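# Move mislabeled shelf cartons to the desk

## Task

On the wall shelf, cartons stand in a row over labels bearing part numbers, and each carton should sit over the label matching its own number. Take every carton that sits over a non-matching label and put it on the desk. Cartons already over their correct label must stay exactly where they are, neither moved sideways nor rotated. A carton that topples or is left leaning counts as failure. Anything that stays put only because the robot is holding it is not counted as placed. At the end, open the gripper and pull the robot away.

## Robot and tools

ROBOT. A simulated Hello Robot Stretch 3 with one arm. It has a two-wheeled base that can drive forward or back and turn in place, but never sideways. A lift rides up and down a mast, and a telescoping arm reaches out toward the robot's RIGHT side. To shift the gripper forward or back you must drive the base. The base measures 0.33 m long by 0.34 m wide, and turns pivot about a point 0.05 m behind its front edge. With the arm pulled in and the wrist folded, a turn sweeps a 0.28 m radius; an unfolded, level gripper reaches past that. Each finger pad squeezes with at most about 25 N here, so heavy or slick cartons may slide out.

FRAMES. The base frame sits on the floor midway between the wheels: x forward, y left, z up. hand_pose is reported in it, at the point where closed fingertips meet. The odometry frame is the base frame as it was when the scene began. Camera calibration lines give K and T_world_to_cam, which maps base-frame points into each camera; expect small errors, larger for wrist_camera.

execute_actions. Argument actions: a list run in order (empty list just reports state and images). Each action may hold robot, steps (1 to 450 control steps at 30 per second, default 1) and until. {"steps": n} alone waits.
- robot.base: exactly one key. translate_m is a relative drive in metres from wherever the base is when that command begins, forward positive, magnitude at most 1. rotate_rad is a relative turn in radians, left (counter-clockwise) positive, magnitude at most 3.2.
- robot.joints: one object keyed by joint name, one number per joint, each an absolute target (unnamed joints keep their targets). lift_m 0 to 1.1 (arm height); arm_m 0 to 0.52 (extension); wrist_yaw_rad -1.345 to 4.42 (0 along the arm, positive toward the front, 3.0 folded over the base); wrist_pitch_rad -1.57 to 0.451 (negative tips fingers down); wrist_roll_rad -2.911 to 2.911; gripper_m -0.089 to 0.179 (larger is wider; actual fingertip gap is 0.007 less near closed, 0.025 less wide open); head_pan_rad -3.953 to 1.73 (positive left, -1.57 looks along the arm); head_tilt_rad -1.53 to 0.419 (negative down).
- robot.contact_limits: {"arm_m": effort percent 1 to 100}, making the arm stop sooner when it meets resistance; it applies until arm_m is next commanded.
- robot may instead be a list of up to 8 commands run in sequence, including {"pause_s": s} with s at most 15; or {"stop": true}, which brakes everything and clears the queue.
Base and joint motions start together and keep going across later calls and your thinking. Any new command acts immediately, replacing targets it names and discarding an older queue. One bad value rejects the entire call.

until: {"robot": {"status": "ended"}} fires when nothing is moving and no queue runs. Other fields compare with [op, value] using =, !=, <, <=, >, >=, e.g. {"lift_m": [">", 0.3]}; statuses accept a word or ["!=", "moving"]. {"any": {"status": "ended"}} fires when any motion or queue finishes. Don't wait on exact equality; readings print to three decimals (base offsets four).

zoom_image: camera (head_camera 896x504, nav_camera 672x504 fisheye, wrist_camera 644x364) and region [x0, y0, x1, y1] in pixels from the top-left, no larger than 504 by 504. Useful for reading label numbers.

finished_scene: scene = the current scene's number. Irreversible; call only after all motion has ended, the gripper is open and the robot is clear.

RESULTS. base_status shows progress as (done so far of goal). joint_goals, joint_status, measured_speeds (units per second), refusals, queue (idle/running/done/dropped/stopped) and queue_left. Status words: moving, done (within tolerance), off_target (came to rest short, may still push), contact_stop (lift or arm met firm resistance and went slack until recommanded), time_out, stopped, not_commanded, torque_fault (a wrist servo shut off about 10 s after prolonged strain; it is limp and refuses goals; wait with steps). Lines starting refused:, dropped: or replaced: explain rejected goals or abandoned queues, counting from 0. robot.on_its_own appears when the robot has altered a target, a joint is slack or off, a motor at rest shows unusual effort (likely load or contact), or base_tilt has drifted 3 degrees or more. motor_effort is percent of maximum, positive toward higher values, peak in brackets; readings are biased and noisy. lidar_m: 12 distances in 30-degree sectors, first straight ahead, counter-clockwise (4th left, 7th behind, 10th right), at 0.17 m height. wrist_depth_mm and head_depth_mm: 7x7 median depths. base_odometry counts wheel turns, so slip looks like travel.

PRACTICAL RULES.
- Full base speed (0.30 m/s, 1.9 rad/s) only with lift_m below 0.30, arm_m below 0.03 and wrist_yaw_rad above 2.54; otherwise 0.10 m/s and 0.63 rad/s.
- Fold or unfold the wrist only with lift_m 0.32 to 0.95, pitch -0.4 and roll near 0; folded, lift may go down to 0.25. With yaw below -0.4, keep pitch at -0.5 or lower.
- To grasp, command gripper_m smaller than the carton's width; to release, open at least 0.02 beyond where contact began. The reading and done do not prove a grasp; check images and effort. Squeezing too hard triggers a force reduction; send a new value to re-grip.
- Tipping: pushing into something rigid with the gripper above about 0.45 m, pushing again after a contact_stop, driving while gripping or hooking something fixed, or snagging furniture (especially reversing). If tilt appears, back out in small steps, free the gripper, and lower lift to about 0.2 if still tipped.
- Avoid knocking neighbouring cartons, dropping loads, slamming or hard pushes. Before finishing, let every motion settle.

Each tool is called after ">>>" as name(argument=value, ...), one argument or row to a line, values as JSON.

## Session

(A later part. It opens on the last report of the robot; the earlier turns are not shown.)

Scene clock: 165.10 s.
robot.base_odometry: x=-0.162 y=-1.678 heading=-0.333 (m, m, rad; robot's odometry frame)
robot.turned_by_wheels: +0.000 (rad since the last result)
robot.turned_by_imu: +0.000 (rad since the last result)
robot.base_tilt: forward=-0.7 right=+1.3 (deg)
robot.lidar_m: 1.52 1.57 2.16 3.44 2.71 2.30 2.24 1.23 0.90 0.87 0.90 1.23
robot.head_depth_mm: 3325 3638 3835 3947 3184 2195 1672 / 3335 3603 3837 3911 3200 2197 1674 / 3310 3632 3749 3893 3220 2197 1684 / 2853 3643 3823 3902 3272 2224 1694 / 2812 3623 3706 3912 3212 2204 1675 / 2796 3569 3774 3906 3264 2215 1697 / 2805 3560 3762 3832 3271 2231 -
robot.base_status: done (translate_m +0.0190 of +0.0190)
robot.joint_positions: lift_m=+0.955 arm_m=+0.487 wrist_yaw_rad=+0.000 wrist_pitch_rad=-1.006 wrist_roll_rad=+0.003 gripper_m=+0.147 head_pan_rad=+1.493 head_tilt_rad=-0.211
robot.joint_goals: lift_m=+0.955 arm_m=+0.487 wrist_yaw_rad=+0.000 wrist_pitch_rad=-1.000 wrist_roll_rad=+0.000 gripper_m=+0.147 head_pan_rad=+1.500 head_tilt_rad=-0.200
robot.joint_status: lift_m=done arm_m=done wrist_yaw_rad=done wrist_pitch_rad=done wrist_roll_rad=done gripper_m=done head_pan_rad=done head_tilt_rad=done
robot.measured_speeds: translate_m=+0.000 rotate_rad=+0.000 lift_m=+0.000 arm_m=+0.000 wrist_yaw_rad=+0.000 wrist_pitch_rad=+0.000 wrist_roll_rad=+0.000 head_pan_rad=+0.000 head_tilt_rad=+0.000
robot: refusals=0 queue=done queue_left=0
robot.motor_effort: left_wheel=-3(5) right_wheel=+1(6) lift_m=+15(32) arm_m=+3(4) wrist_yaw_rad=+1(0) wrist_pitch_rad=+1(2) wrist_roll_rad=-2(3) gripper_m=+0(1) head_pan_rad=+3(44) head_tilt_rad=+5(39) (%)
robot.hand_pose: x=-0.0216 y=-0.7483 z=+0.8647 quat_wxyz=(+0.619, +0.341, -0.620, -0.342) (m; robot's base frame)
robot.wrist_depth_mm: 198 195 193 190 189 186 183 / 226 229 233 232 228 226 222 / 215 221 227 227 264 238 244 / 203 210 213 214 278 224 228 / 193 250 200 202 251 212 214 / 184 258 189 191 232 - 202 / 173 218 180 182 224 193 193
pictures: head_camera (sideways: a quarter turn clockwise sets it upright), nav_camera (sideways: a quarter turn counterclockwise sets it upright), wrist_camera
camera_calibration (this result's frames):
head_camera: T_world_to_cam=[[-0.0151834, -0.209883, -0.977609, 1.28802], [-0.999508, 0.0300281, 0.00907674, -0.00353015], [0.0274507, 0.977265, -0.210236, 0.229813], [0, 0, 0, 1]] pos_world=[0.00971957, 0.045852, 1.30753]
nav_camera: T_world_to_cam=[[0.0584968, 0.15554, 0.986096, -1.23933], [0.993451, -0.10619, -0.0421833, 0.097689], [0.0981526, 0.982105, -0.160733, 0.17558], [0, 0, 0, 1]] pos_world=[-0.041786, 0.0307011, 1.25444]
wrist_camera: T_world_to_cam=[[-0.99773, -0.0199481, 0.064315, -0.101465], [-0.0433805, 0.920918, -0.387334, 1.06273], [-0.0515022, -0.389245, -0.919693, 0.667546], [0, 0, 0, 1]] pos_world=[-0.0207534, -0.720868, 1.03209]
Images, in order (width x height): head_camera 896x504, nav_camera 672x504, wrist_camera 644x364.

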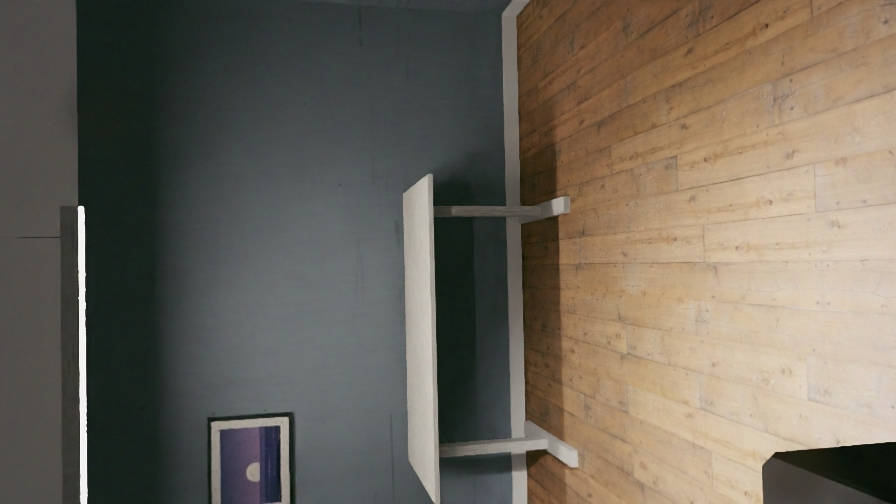

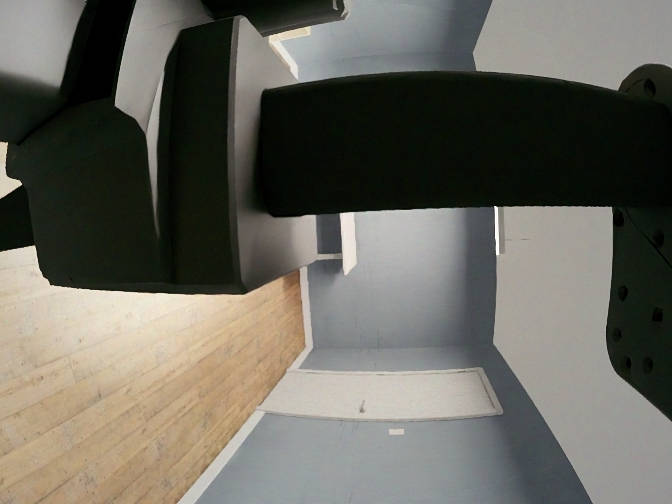

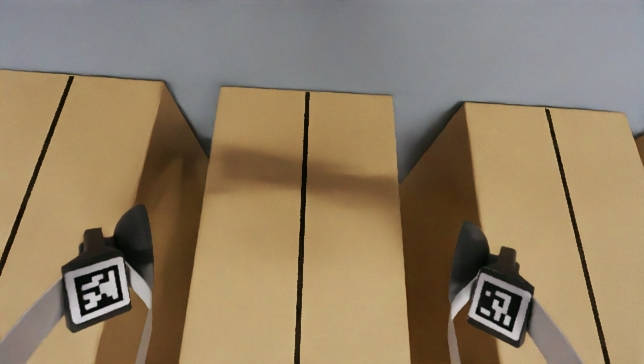

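>>> zoom_image(
  camera="wrist_camera",
  region=[170, 250, 320, 330],
)

>>> zoom_image(
  camera="wrist_camera",
  region=[280, 250, 430, 330],
)

>>> zoom_image(
  camera="wrist_camera",
  region=[90, 60, 510, 364],
)

>>> zoom_image(
  camera="head_camera",
  region=[380, 150, 600, 330],
)

>>> zoom_image(
  camera="head_camera",
  region=[380, 334, 600, 504],
)

Region (170, 250, 320, 330) of wrist_camera's 644x364 image, scaled by 3.360; it fills the top 269 rows of this view, and the rest is white.

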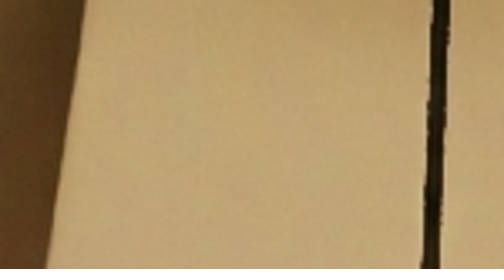

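Region (280, 250, 430, 330) of wrist_camera's 644x364 image, scaled by 3.360; it fills the top 269 rows of this view, and the rest is white.

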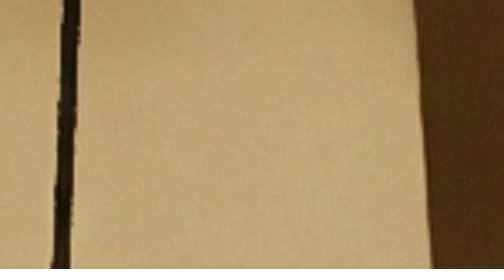

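Region (90, 60, 510, 364) of wrist_camera's 644x364 image, scaled by 1.200; it fills the top 365 rows of this view, and the rest is white.

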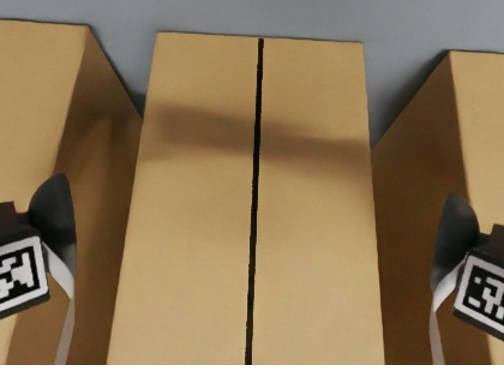

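Region (380, 150, 600, 330) of head_camera's 896x504 image, scaled by 2.291, with more detail than that image has; it fills the top 412 rows of this view, and the rest is white.

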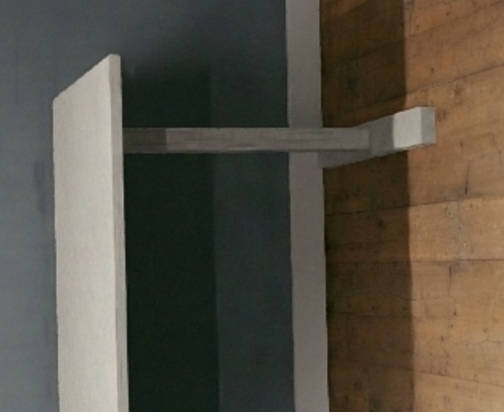

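Region (380, 334, 600, 504) of head_camera's 896x504 image, scaled by 2.291, with more detail than that image has; it fills the top 389 rows of this view, and the rest is white.

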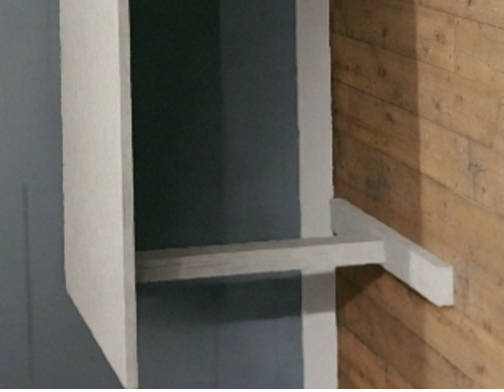

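>>> execute_actions(
  actions=[
    {"robot":{"base":{"translate_m":0.0018},"joints":{"lift_m":0.897,"head_pan_rad":0.0,"head_tilt_rad":-0.3}},"steps":100,"until":{"robot":{"lift_m_status":["!=","moving"],"base_status":["!=","moving"]}}},
  ],
)

Scene clock: 198.17 s.
robot.base_odometry: x=-0.160 y=-1.679 heading=-0.333 (m, m, rad; robot's odometry frame)
robot.turned_by_wheels: +0.000 (rad since the last result)
robot.turned_by_imu: +0.000 (rad since the last result)
robot.base_tilt: forward=-0.8 right=+1.2 (deg)
robot.lidar_m: 1.52 1.58 2.16 3.43 2.71 2.30 2.24 1.23 0.90 0.87 0.90 1.24
robot.head_depth_mm: 1284 1354 1427 1510 1603 1716 1529 / 1283 1355 1433 1514 1613 1724 1532 / 1294 1362 1440 1528 1628 1745 1536 / 1306 1367 1453 1540 1639 1757 1545 / 1310 1379 1463 1542 1658 1762 1542 / 1314 1385 1466 1549 1665 1769 1544 / 1316 1389 1471 1561 1674 1783 1547
robot.base_status: done (translate_m +0.0018 of +0.0018)
robot.joint_positions: lift_m=+0.897 arm_m=+0.487 wrist_yaw_rad=+0.000 wrist_pitch_rad=-1.006 wrist_roll_rad=+0.003 gripper_m=+0.147 head_pan_rad=+0.007 head_tilt_rad=-0.296
robot.joint_goals: lift_m=+0.897 arm_m=+0.487 wrist_yaw_rad=+0.000 wrist_pitch_rad=-1.000 wrist_roll_rad=+0.000 gripper_m=+0.147 head_pan_rad=+0.000 head_tilt_rad=-0.300
robot.joint_status: lift_m=done arm_m=done wrist_yaw_rad=done wrist_pitch_rad=done wrist_roll_rad=done gripper_m=done head_pan_rad=done head_tilt_rad=done
robot.measured_speeds: translate_m=+0.000 rotate_rad=+0.000 lift_m=+0.000 arm_m=+0.000 wrist_yaw_rad=+0.000 wrist_pitch_rad=+0.000 wrist_roll_rad=+0.000 head_pan_rad=+0.000 head_tilt_rad=+0.000
robot: refusals=0 queue=done queue_left=0
robot.motor_effort: left_wheel=-3(6) right_wheel=+2(7) lift_m=+15(16) arm_m=+3(3) wrist_yaw_rad=+0(0) wrist_pitch_rad=+1(2) wrist_roll_rad=-2(2) gripper_m=+0(0) head_pan_rad=-3(46) head_tilt_rad=-2(13) (%)
robot.hand_pose: x=-0.0216 y=-0.7483 z=+0.8067 quat_wxyz=(+0.619, +0.341, -0.620, -0.342) (m; robot's base frame)
robot.wrist_depth_mm: 173 182 179 182 183 186 184 / 163 194 168 172 177 196 183 / 153 197 159 161 166 193 171 / 146 187 149 152 155 190 160 / 140 143 141 143 147 177 151 / - 133 134 136 138 - 145 / 144 172 127 129 131 195 136
pictures: head_camera (sideways: a quarter turn clockwise sets it upright), nav_camera (sideways: a quarter turn counterclockwise sets it upright), wrist_camera
camera_calibration (this result's frames):
head_camera: T_world_to_cam=[[-0.293153, -0.00329468, -0.95606, 1.26156], [-0.054022, 0.998454, 0.0131238, -0.0145652], [0.954538, 0.0554955, -0.292878, 0.33172], [0, 0, 0, 1]] pos_world=[0.0524025, 0.000290113, 1.30347]
nav_camera: T_world_to_cam=[[0.243596, -0.0444712, 0.968857, -1.21791], [-0.0249282, -0.998905, -0.0395829, 0.100511], [0.969556, -0.0145096, -0.244438, 0.279216], [0, 0, 0, 1]] pos_world=[0.0284671, 0.0502906, 1.25221]
wrist_camera: T_world_to_cam=[[-0.99773, -0.0199481, 0.064315, -0.0977351], [-0.0433804, 0.920918, -0.387334, 1.04026], [-0.0515023, -0.389245, -0.919693, 0.614204], [0, 0, 0, 1]] pos_world=[-0.0207534, -0.720869, 0.974094]
Images, in order (width x height): head_camera 896x504, nav_camera 672x504, wrist_camera 644x364.

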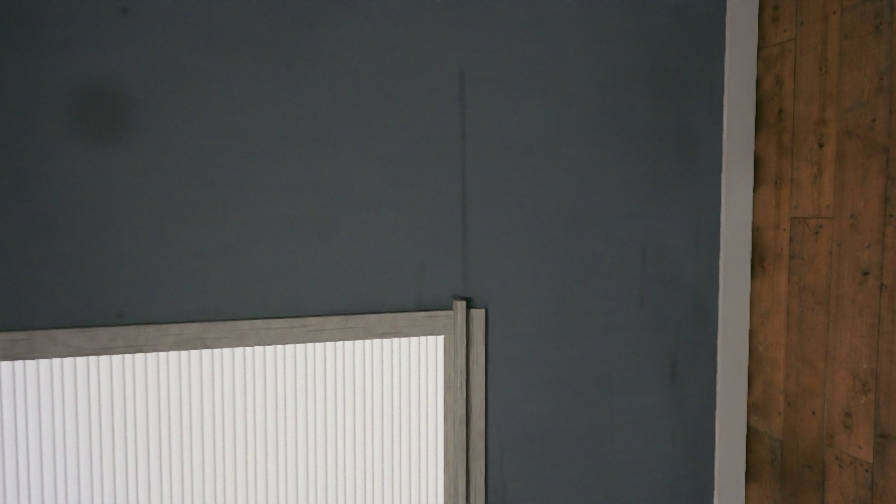

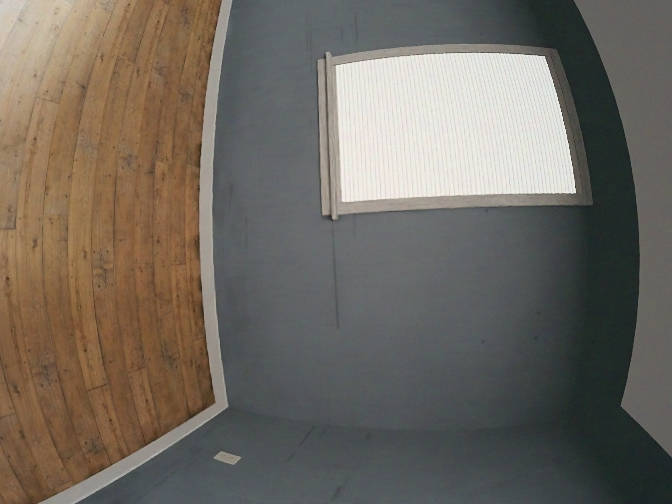

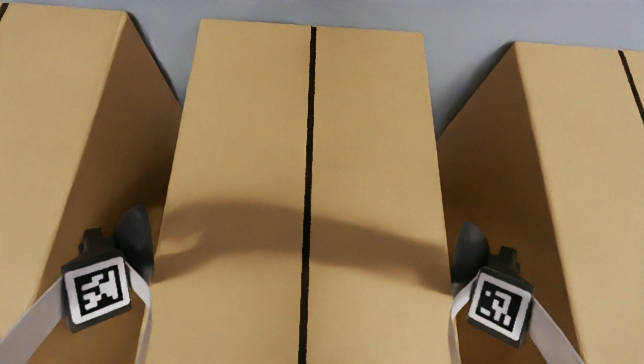

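>>> execute_actions(
  actions=[
    {"robot":{"joints":{"gripper_m":0.086}},"steps":120,"until":{"robot":{"gripper_m":["<=",0.09]}}},
    {"robot":{"joints":{"lift_m":0.917}},"steps":60,"until":{"robot":{"status":"ended"}}},
  ],
)

Scene clock: 204.73 s.
robot.base_odometry: x=-0.160 y=-1.679 heading=-0.333 (m, m, rad; robot's odometry frame)
robot.turned_by_wheels: +0.000 (rad since the last result)
robot.turned_by_imu: +0.000 (rad since the last result)
robot.base_tilt: forward=-0.8 right=+1.2 (deg)
robot.lidar_m: 1.52 1.58 2.16 3.44 2.71 2.30 2.24 1.23 0.90 0.87 0.90 1.23
robot.head_depth_mm: 1279 1351 1422 1509 1610 1713 1533 / 1288 1360 1429 1520 1610 1716 1531 / 1290 1363 1445 1522 1619 1728 1533 / 1302 1367 1446 1538 1628 1741 1537 / 1307 1375 1459 1543 1654 1760 1539 / 1306 1388 1460 1552 1654 1759 1540 / 1316 1391 1477 1557 1673 1765 1553
robot.base_status: done (translate_m +0.0018 of +0.0018)
robot.joint_positions: lift_m=+0.917 arm_m=+0.487 wrist_yaw_rad=+0.000 wrist_pitch_rad=-1.010 wrist_roll_rad=+0.003 gripper_m=+0.087 head_pan_rad=+0.007 head_tilt_rad=-0.296
robot.joint_goals: lift_m=+0.917 arm_m=+0.487 wrist_yaw_rad=+0.000 wrist_pitch_rad=-1.000 wrist_roll_rad=+0.000 gripper_m=+0.086 head_pan_rad=+0.000 head_tilt_rad=-0.300
robot.joint_status: lift_m=done arm_m=done wrist_yaw_rad=done wrist_pitch_rad=done wrist_roll_rad=done gripper_m=off_target head_pan_rad=done head_tilt_rad=done
robot.measured_speeds: translate_m=+0.000 rotate_rad=+0.000 lift_m=+0.000 arm_m=+0.000 wrist_yaw_rad=+0.000 wrist_pitch_rad=+0.000 wrist_roll_rad=+0.000 head_pan_rad=+0.000 head_tilt_rad=+0.000
robot: refusals=0 queue=done queue_left=0
robot.motor_effort: left_wheel=-3(3) right_wheel=+2(1) lift_m=+33(36) arm_m=+3(3) wrist_yaw_rad=+0(0) wrist_pitch_rad=+3(3) wrist_roll_rad=-2(3) gripper_m=-60(100) head_pan_rad=-3(4) head_tilt_rad=-2(2) (%)
robot.hand_pose: x=-0.0216 y=-0.7475 z=+0.8254 quat_wxyz=(+0.618, +0.342, -0.619, -0.343) (m; robot's base frame)
robot.wrist_depth_mm: 191 195 178 179 182 187 185 / 184 196 165 169 174 208 207 / 173 198 155 159 164 196 194 / 163 187 147 149 153 191 182 / 156 141 139 142 145 181 171 / 148 131 132 135 137 164 162 / 152 172 126 128 130 195 154
pictures: head_camera (sideways: a quarter turn clockwise sets it upright), nav_camera (sideways: a quarter turn counterclockwise sets it upright), wrist_camera
camera_calibration (this result's frames):
head_camera: T_world_to_cam=[[-0.293153, -0.00328935, -0.95606, 1.26156], [-0.0540038, 0.998454, 0.0131238, -0.0145653], [0.954539, 0.0554782, -0.292878, 0.33172], [0, 0, 0, 1]] pos_world=[0.0524025, 0.000289271, 1.30347]
nav_camera: T_world_to_cam=[[0.243595, -0.0444756, 0.968857, -1.21791], [-0.0249463, -0.998905, -0.0395829, 0.100511], [0.969556, -0.0145272, -0.244438, 0.279216], [0, 0, 0, 1]] pos_world=[0.028468, 0.0502901, 1.25221]
wrist_camera: T_world_to_cam=[[-0.99773, -0.0201967, 0.0642368, -0.099039], [-0.0433798, 0.922412, -0.383762, 1.04484], [-0.0515021, -0.385678, -0.921195, 0.63562], [0, 0, 0, 1]] pos_world=[-0.0207535, -0.720628, 0.992862]
Images, in order (width x height): head_camera 896x504, nav_camera 672x504, wrist_camera 644x364.

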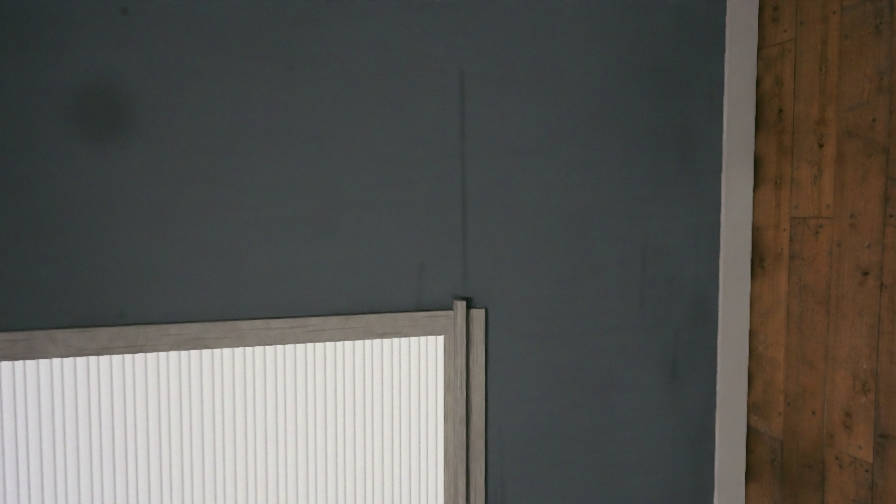

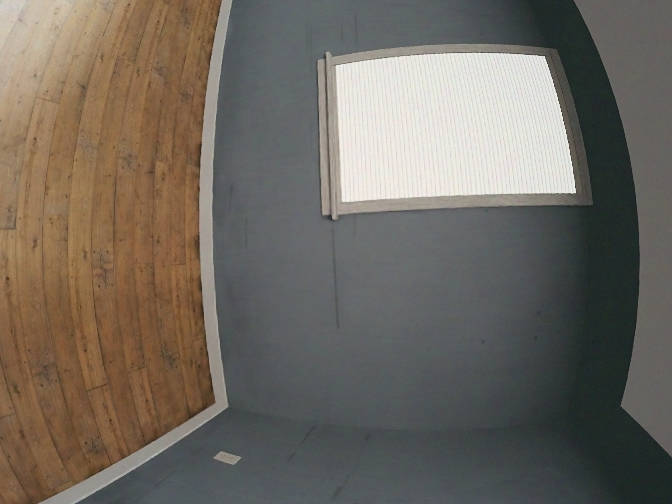

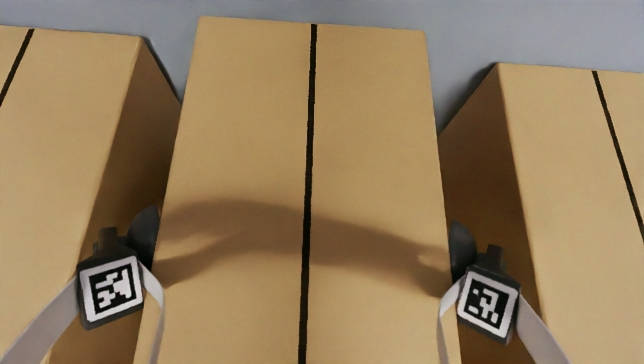

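>>> execute_actions(
  actions=[
    {"robot":{"joints":{"lift_m":1.0,"arm_m":0.19,"head_pan_rad":-0.055,"head_tilt_rad":-0.4}},"steps":150,"until":{"robot":{"arm_m":["<",0.255]}}},
    {"robot":{"base":{"rotate_rad":1.571}},"steps":10},
  ],
)

>>> execute_actions(
  actions=[
    {"steps":150,"until":{"robot":{"base_status":["!=","moving"]}}},
    {"robot":{"base":{"translate_m":1.0},"joints":{"arm_m":0.518}},"steps":300,"until":{"robot":{"translate_m":[">=",0.74]}}},
    {"robot":{"base":{"translate_m":1.0}},"steps":300,"until":{"robot":{"translate_m":[">=",0.74]}}},
    {"robot":[{"base":{"translate_m":1.0}},{"base":{"rotate_rad":1.571},"joints":{"head_pan_rad":-1.45,"head_tilt_rad":-0.75}}],"steps":2},
  ],
)

>>> zoom_image(
  camera="head_camera",
  region=[330, 200, 470, 300],
)

Scene clock: 230.97 s.
robot.base_odometry: x=-0.160 y=-1.679 heading=-0.276 (m, m, rad; robot's odometry frame)
robot.turned_by_wheels: +0.057 (rad since the last result)
robot.turned_by_imu: +0.057 (rad since the last result)
robot.base_tilt: forward=-1.3 right=+0.5 (deg)
robot.lidar_m: 1.52 1.60 2.30 3.42 2.71 2.29 2.24 1.16 0.88 0.87 0.91 1.31
robot.head_depth_mm: 1261 1350 1450 1562 1696 1729 1408 / 1265 1355 1455 1571 1710 1723 1402 / 1273 1367 1462 1589 1731 1738 1410 / 1277 1368 1472 1601 1734 1745 1411 / 1286 1378 1481 1609 1757 1755 1418 / 1288 1384 1482 1621 1774 1756 1414 / 1295 1393 1497 1629 1782 1757 1430
robot.base_status: moving (rotate_rad +0.0565 of +1.5710)
robot.joint_positions: lift_m=+1.000 arm_m=+0.216 wrist_yaw_rad=+0.000 wrist_pitch_rad=-1.011 wrist_roll_rad=+0.002 gripper_m=+0.087 head_pan_rad=-0.048 head_tilt_rad=-0.395
robot.joint_goals: lift_m=+1.000 arm_m=+0.190 wrist_yaw_rad=+0.000 wrist_pitch_rad=-1.000 wrist_roll_rad=+0.000 gripper_m=+0.086 head_pan_rad=-0.055 head_tilt_rad=-0.400
robot.joint_status: lift_m=moving arm_m=moving wrist_yaw_rad=done wrist_pitch_rad=done wrist_roll_rad=done gripper_m=off_target head_pan_rad=done head_tilt_rad=done
robot.measured_speeds: translate_m=+0.000 rotate_rad=+0.313 lift_m=+0.000 arm_m=-0.088 wrist_yaw_rad=+0.000 wrist_pitch_rad=+0.000 wrist_roll_rad=+0.000 head_pan_rad=+0.000 head_tilt_rad=+0.000
robot: refusals=0 queue=running queue_left=0
robot.motor_effort: left_wheel=-8(8) right_wheel=+6(6) lift_m=+34(34) arm_m=+1(5) wrist_yaw_rad=+0(0) wrist_pitch_rad=+3(3) wrist_roll_rad=-1(2) gripper_m=-60(60) head_pan_rad=-3(9) head_tilt_rad=-2(14) (%)
robot.hand_pose: x=-0.0216 y=-0.4768 z=+0.9083 quat_wxyz=(+0.618, +0.342, -0.619, -0.343) (m; robot's base frame)
robot.wrist_depth_mm: 598 302 179 180 432 335 347 / 744 292 166 169 174 311 323 / 1000 412 155 159 163 306 313 / - - 147 150 153 412 392 / - 141 140 142 145 - - / 991 131 132 135 137 - - / 955 941 126 128 130 - -
pictures: head_camera (sideways: a quarter turn clockwise sets it upright), nav_camera (sideways: a quarter turn counterclockwise sets it upright), wrist_camera
camera_calibration (this result's frames):
head_camera: T_world_to_cam=[[-0.385493, 0.0173063, -0.922548, 1.21837], [0.00260079, 0.99984, 0.0176695, -0.0208266], [0.922707, 0.0044121, -0.385476, 0.452424], [0, 0, 0, 1]] pos_world=[0.0522723, -0.00225833, 1.29877]
nav_camera: T_world_to_cam=[[0.334879, -0.0623406, 0.940196, -1.18103], [-0.0836749, -0.995834, -0.0362264, 0.0964948], [0.938538, -0.0665394, -0.338701, 0.402088], [0, 0, 0, 1]] pos_world=[0.0262018, 0.0492214, 1.25008]
wrist_camera: T_world_to_cam=[[-0.997663, -0.021513, 0.0648538, -0.100056], [-0.0447841, 0.922727, -0.382843, 0.826295], [-0.0516062, -0.384853, -0.921534, 0.817042], [0, 0, 0, 1]] pos_world=[-0.0206527, -0.450156, 1.07576]
Images, in order (width x height): head_camera 896x504, nav_camera 672x504, wrist_camera 644x364.

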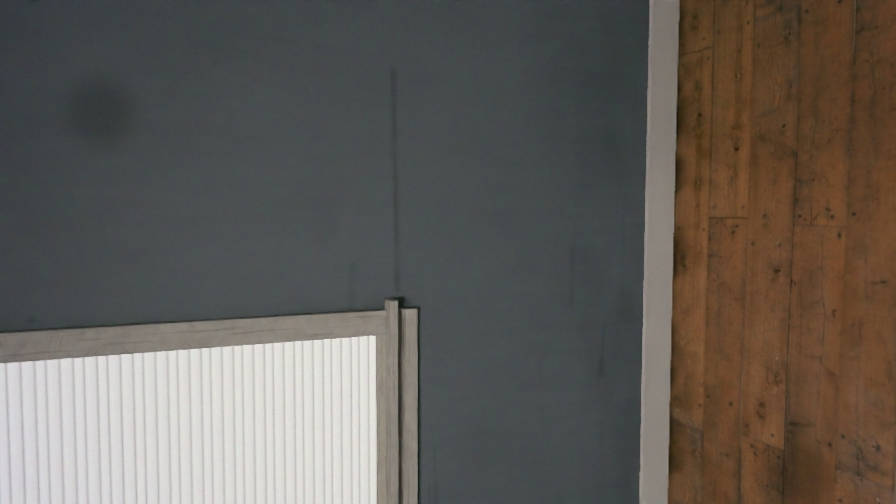

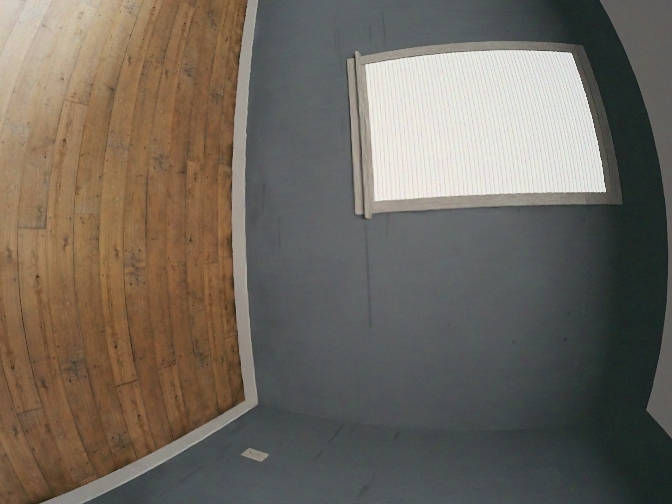

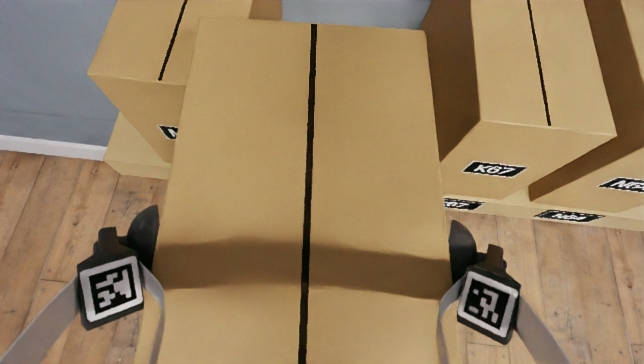

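Scene clock: 249.27 s.
robot.base_odometry: x=+0.326 y=-0.272 heading=+1.238 (m, m, rad; robot's odometry frame)
robot.turned_by_wheels: +1.514 (rad since the last result)
robot.turned_by_imu: +1.520 (rad since the last result)
robot.base_tilt: forward=-0.2 right=+0.6 (deg)
robot.lidar_m: 1.97 2.15 1.91 1.84 2.33 2.44 2.35 2.16 1.57 1.51 1.56 2.10
robot.head_depth_mm: 2072 2192 2392 2574 2241 1717 1403 / 2063 2211 2347 2545 2249 1735 1403 / 2055 2214 2313 2534 2236 1748 1414 / 2063 2205 2315 2557 2289 1748 1416 / 2045 2200 2314 2550 2274 1751 1417 / 2046 2201 2311 2542 2304 1762 1424 / 2064 2195 2317 2551 2310 1758 1418
robot.base_status: moving (translate_m +0.0067 of +1.0000)
robot.joint_positions: lift_m=+1.000 arm_m=+0.518 wrist_yaw_rad=+0.000 wrist_pitch_rad=-1.011 wrist_roll_rad=+0.002 gripper_m=+0.087 head_pan_rad=-0.048 head_tilt_rad=-0.395
robot.joint_goals: lift_m=+1.000 arm_m=+0.518 wrist_yaw_rad=+0.000 wrist_pitch_rad=-1.000 wrist_roll_rad=+0.000 gripper_m=+0.086 head_pan_rad=-0.055 head_tilt_rad=-0.400
robot.joint_status: lift_m=done arm_m=done wrist_yaw_rad=done wrist_pitch_rad=done wrist_roll_rad=done gripper_m=off_target head_pan_rad=done head_tilt_rad=done
robot.measured_speeds: translate_m=+0.100 rotate_rad=+0.000 lift_m=+0.000 arm_m=+0.000 wrist_yaw_rad=+0.000 wrist_pitch_rad=+0.000 wrist_roll_rad=+0.000 head_pan_rad=+0.000 head_tilt_rad=+0.000
robot: refusals=0 queue=running queue_left=1
robot.motor_effort: left_wheel=+1(10) right_wheel=+3(7) lift_m=+33(33) arm_m=+4(2) wrist_yaw_rad=+0(1) wrist_pitch_rad=+3(3) wrist_roll_rad=-1(1) gripper_m=-59(60) head_pan_rad=-3(4) head_tilt_rad=-3(2) (%)
robot.hand_pose: x=-0.0216 y=-0.7782 z=+0.9083 quat_wxyz=(+0.618, +0.342, -0.619, -0.343) (m; robot's base frame)
robot.wrist_depth_mm: - - 178 180 969 996 962 / - - 165 169 174 - - / - - 156 159 164 - - / - - 147 150 154 - - / - 141 140 142 145 - - / 984 131 132 134 137 - - / 954 953 126 128 131 - -
pictures: head_camera (sideways: a quarter turn clockwise sets it upright), nav_camera (sideways: a quarter turn counterclockwise sets it upright), wrist_camera
camera_calibration (this result's frames):
head_camera: T_world_to_cam=[[-0.385711, 0.0173294, -0.922457, 1.21825], [0.0026376, 0.99984, 0.0176802, -0.0208408], [0.922616, 0.00438639, -0.385695, 0.452709], [0, 0, 0, 1]] pos_world=[0.0522715, -0.0022598, 1.29876]
nav_camera: T_world_to_cam=[[0.3351, -0.0623622, 0.940116, -1.18093], [-0.0837159, -0.995831, -0.0362178, 0.0964839], [0.938456, -0.0665661, -0.338924, 0.402379], [0, 0, 0, 1]] pos_world=[0.0261911, 0.0492214, 1.25008]
wrist_camera: T_world_to_cam=[[-0.997668, -0.0212641, 0.0648593, -0.106381], [-0.0445541, 0.922752, -0.38281, 1.10439], [-0.051709, -0.384807, -0.921548, 0.701091], [0, 0, 0, 1]] pos_world=[-0.0206752, -0.751558, 1.07576]
Images, in order (width x height): head_camera 896x504, nav_camera 672x504, wrist_camera 644x364.

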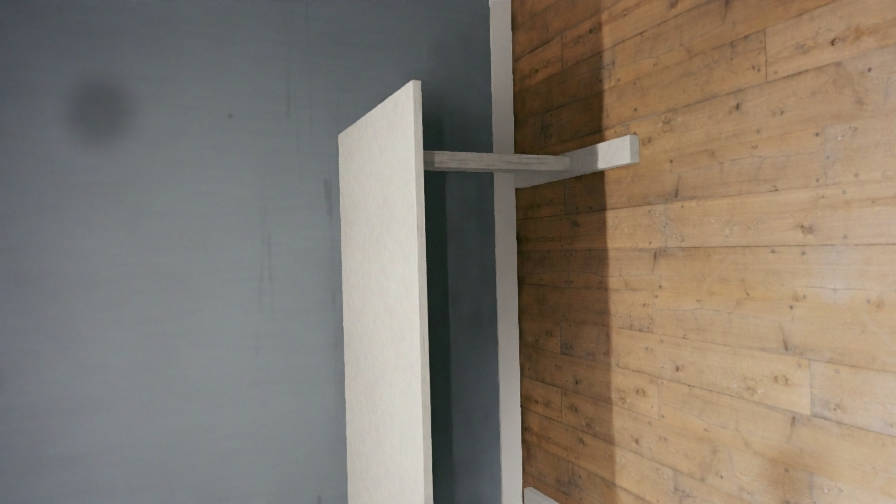

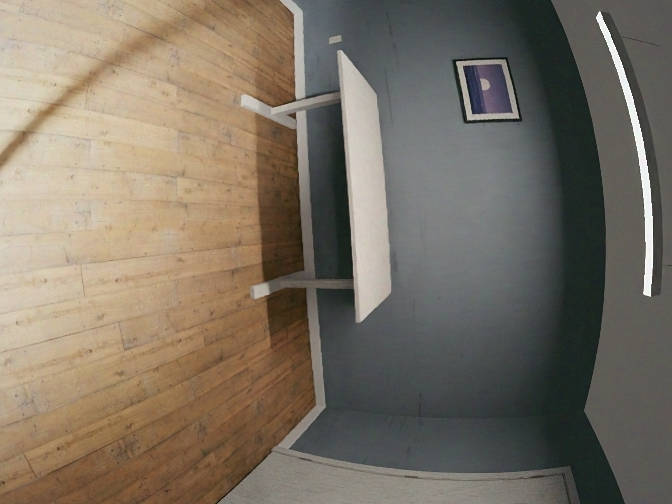

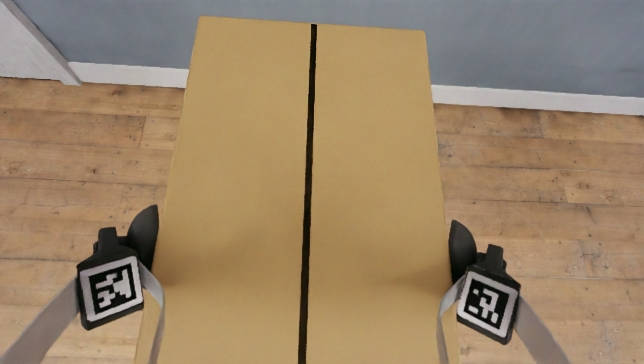

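Region (330, 200, 470, 300) of head_camera's 896x504 image, scaled by 3.600, with more detail than that image has; it fills the top 360 rows of this view, and the rest is white.

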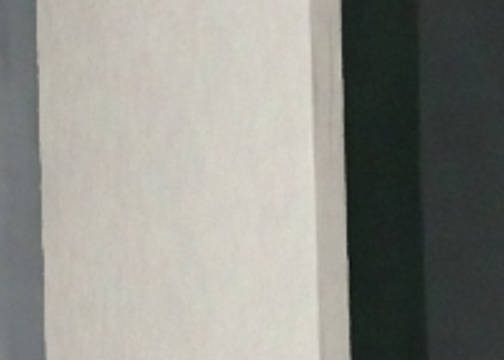

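>>> execute_actions(
  actions=[
    {"steps":450,"until":{"robot":{"status":"ended"}}},
  ],
)

Scene clock: 263.33 s.
robot.base_odometry: x=+0.651 y=+0.667 heading=+2.809 (m, m, rad; robot's odometry frame)
robot.turned_by_wheels: +1.571 (rad since the last result)
robot.turned_by_imu: +1.580 (rad since the last result)
robot.base_tilt: forward=-0.8 right=+1.4 (deg)
robot.lidar_m: 1.92 1.91 3.16 3.32 2.17 1.56 1.48 1.53 1.00 0.99 1.36 1.34
robot.head_depth_mm: - 1283 950 840 1457 1294 1155 / 1198 774 692 795 1555 1323 1161 / 1224 1328 967 848 1554 1325 1165 / 1238 1346 1043 877 1565 1336 1168 / 1259 1353 1047 883 1565 1341 1167 / 1272 1376 1053 915 1565 1338 1175 / 1296 1393 1063 922 1584 1350 1176
robot.base_status: done (rotate_rad +1.5709 of +1.5710)
robot.joint_positions: lift_m=+1.000 arm_m=+0.518 wrist_yaw_rad=+0.000 wrist_pitch_rad=-1.011 wrist_roll_rad=+0.002 gripper_m=+0.087 head_pan_rad=-1.443 head_tilt_rad=-0.740
robot.joint_goals: lift_m=+1.000 arm_m=+0.518 wrist_yaw_rad=+0.000 wrist_pitch_rad=-1.000 wrist_roll_rad=+0.000 gripper_m=+0.086 head_pan_rad=-1.450 head_tilt_rad=-0.750
robot.joint_status: lift_m=done arm_m=done wrist_yaw_rad=done wrist_pitch_rad=done wrist_roll_rad=done gripper_m=off_target head_pan_rad=done head_tilt_rad=done
robot.measured_speeds: translate_m=+0.000 rotate_rad=+0.000 lift_m=+0.000 arm_m=+0.000 wrist_yaw_rad=+0.000 wrist_pitch_rad=+0.000 wrist_roll_rad=+0.000 head_pan_rad=+0.000 head_tilt_rad=+0.000
robot: refusals=0 queue=done queue_left=0
robot.motor_effort: left_wheel=-2(10) right_wheel=+1(8) lift_m=+33(33) arm_m=+3(3) wrist_yaw_rad=+0(0) wrist_pitch_rad=+3(3) wrist_roll_rad=-1(1) gripper_m=-60(60) head_pan_rad=-3(44) head_tilt_rad=-4(27) (%)
robot.hand_pose: x=-0.0216 y=-0.7783 z=+0.9083 quat_wxyz=(+0.618, +0.342, -0.619, -0.343) (m; robot's base frame)
robot.wrist_depth_mm: 437 441 178 180 475 488 817 / 409 415 165 169 175 451 940 / 385 392 156 159 164 425 440 / 362 366 147 149 153 396 408 / 343 141 139 142 145 378 380 / 329 131 132 135 136 358 361 / 312 307 126 128 130 332 345
pictures: head_camera (sideways: a quarter turn clockwise sets it upright), nav_camera (sideways: a quarter turn counterclockwise sets it upright), wrist_camera
camera_calibration (this result's frames):
head_camera: T_world_to_cam=[[-0.0872685, 0.670017, -0.737199, 0.974869], [0.986008, 0.163605, 0.0319735, -0.0454363], [0.142032, -0.724093, -0.674919, 0.833768], [0, 0, 0, 1]] pos_world=[0.011454, -0.0420194, 1.28285]
nav_camera: T_world_to_cam=[[0.0352077, -0.636826, 0.770203, -0.957501], [-0.996424, -0.0816055, -0.021925, 0.0834306], [0.0768152, -0.766677, -0.637422, 0.796024], [0, 0, 0, 1]] pos_world=[0.0556968, 0.00734012, 1.2467]
wrist_camera: T_world_to_cam=[[-0.997667, -0.0212756, 0.0648664, -0.106397], [-0.0445675, 0.922752, -0.382809, 1.10443], [-0.051711, -0.384807, -0.921547, 0.701072], [0, 0, 0, 1]] pos_world=[-0.0206743, -0.751603, 1.07576]
Images, in order (width x height): head_camera 896x504, nav_camera 672x504, wrist_camera 644x364.

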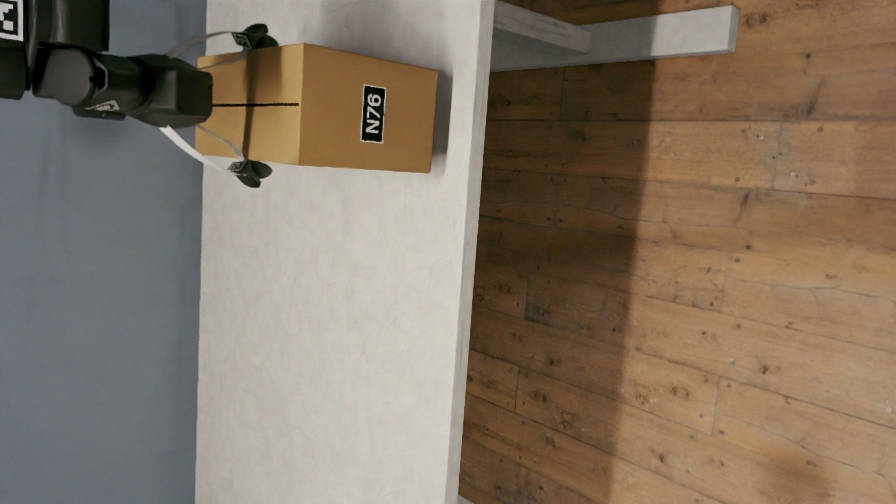

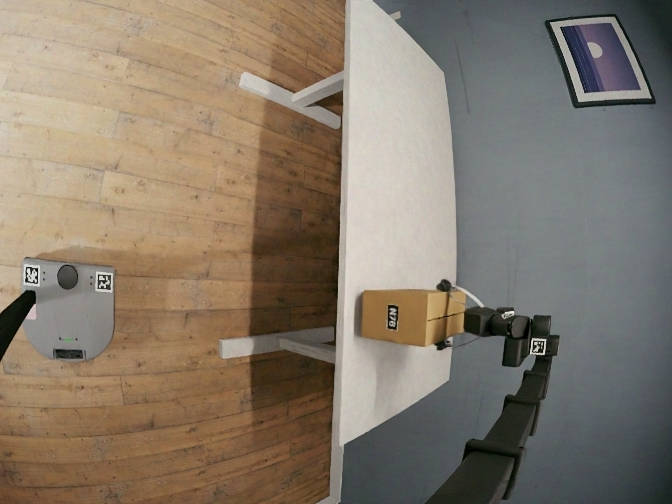

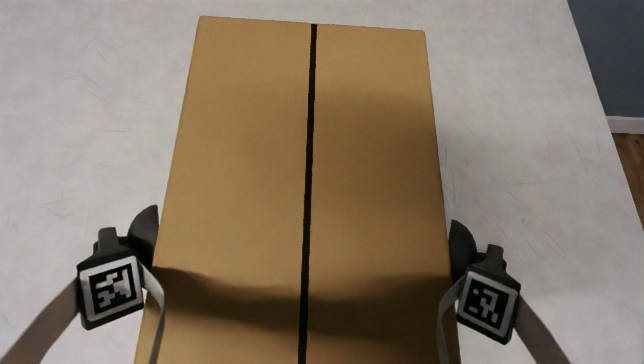

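>>> zoom_image(
  camera="head_camera",
  region=[390, 40, 520, 200],
)

Region (390, 40, 520, 200) of head_camera's 896x504 image, scaled by 3.150, with more detail than that image has; it fills the left 410 columns of this view, and the rest is white.

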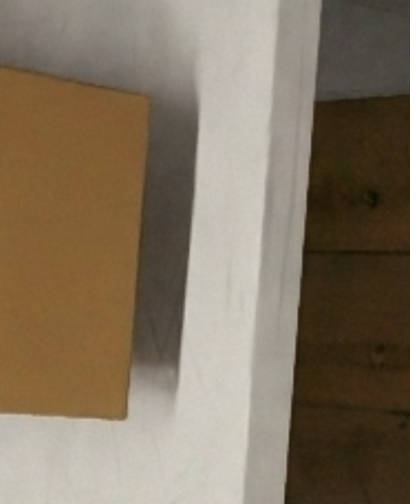

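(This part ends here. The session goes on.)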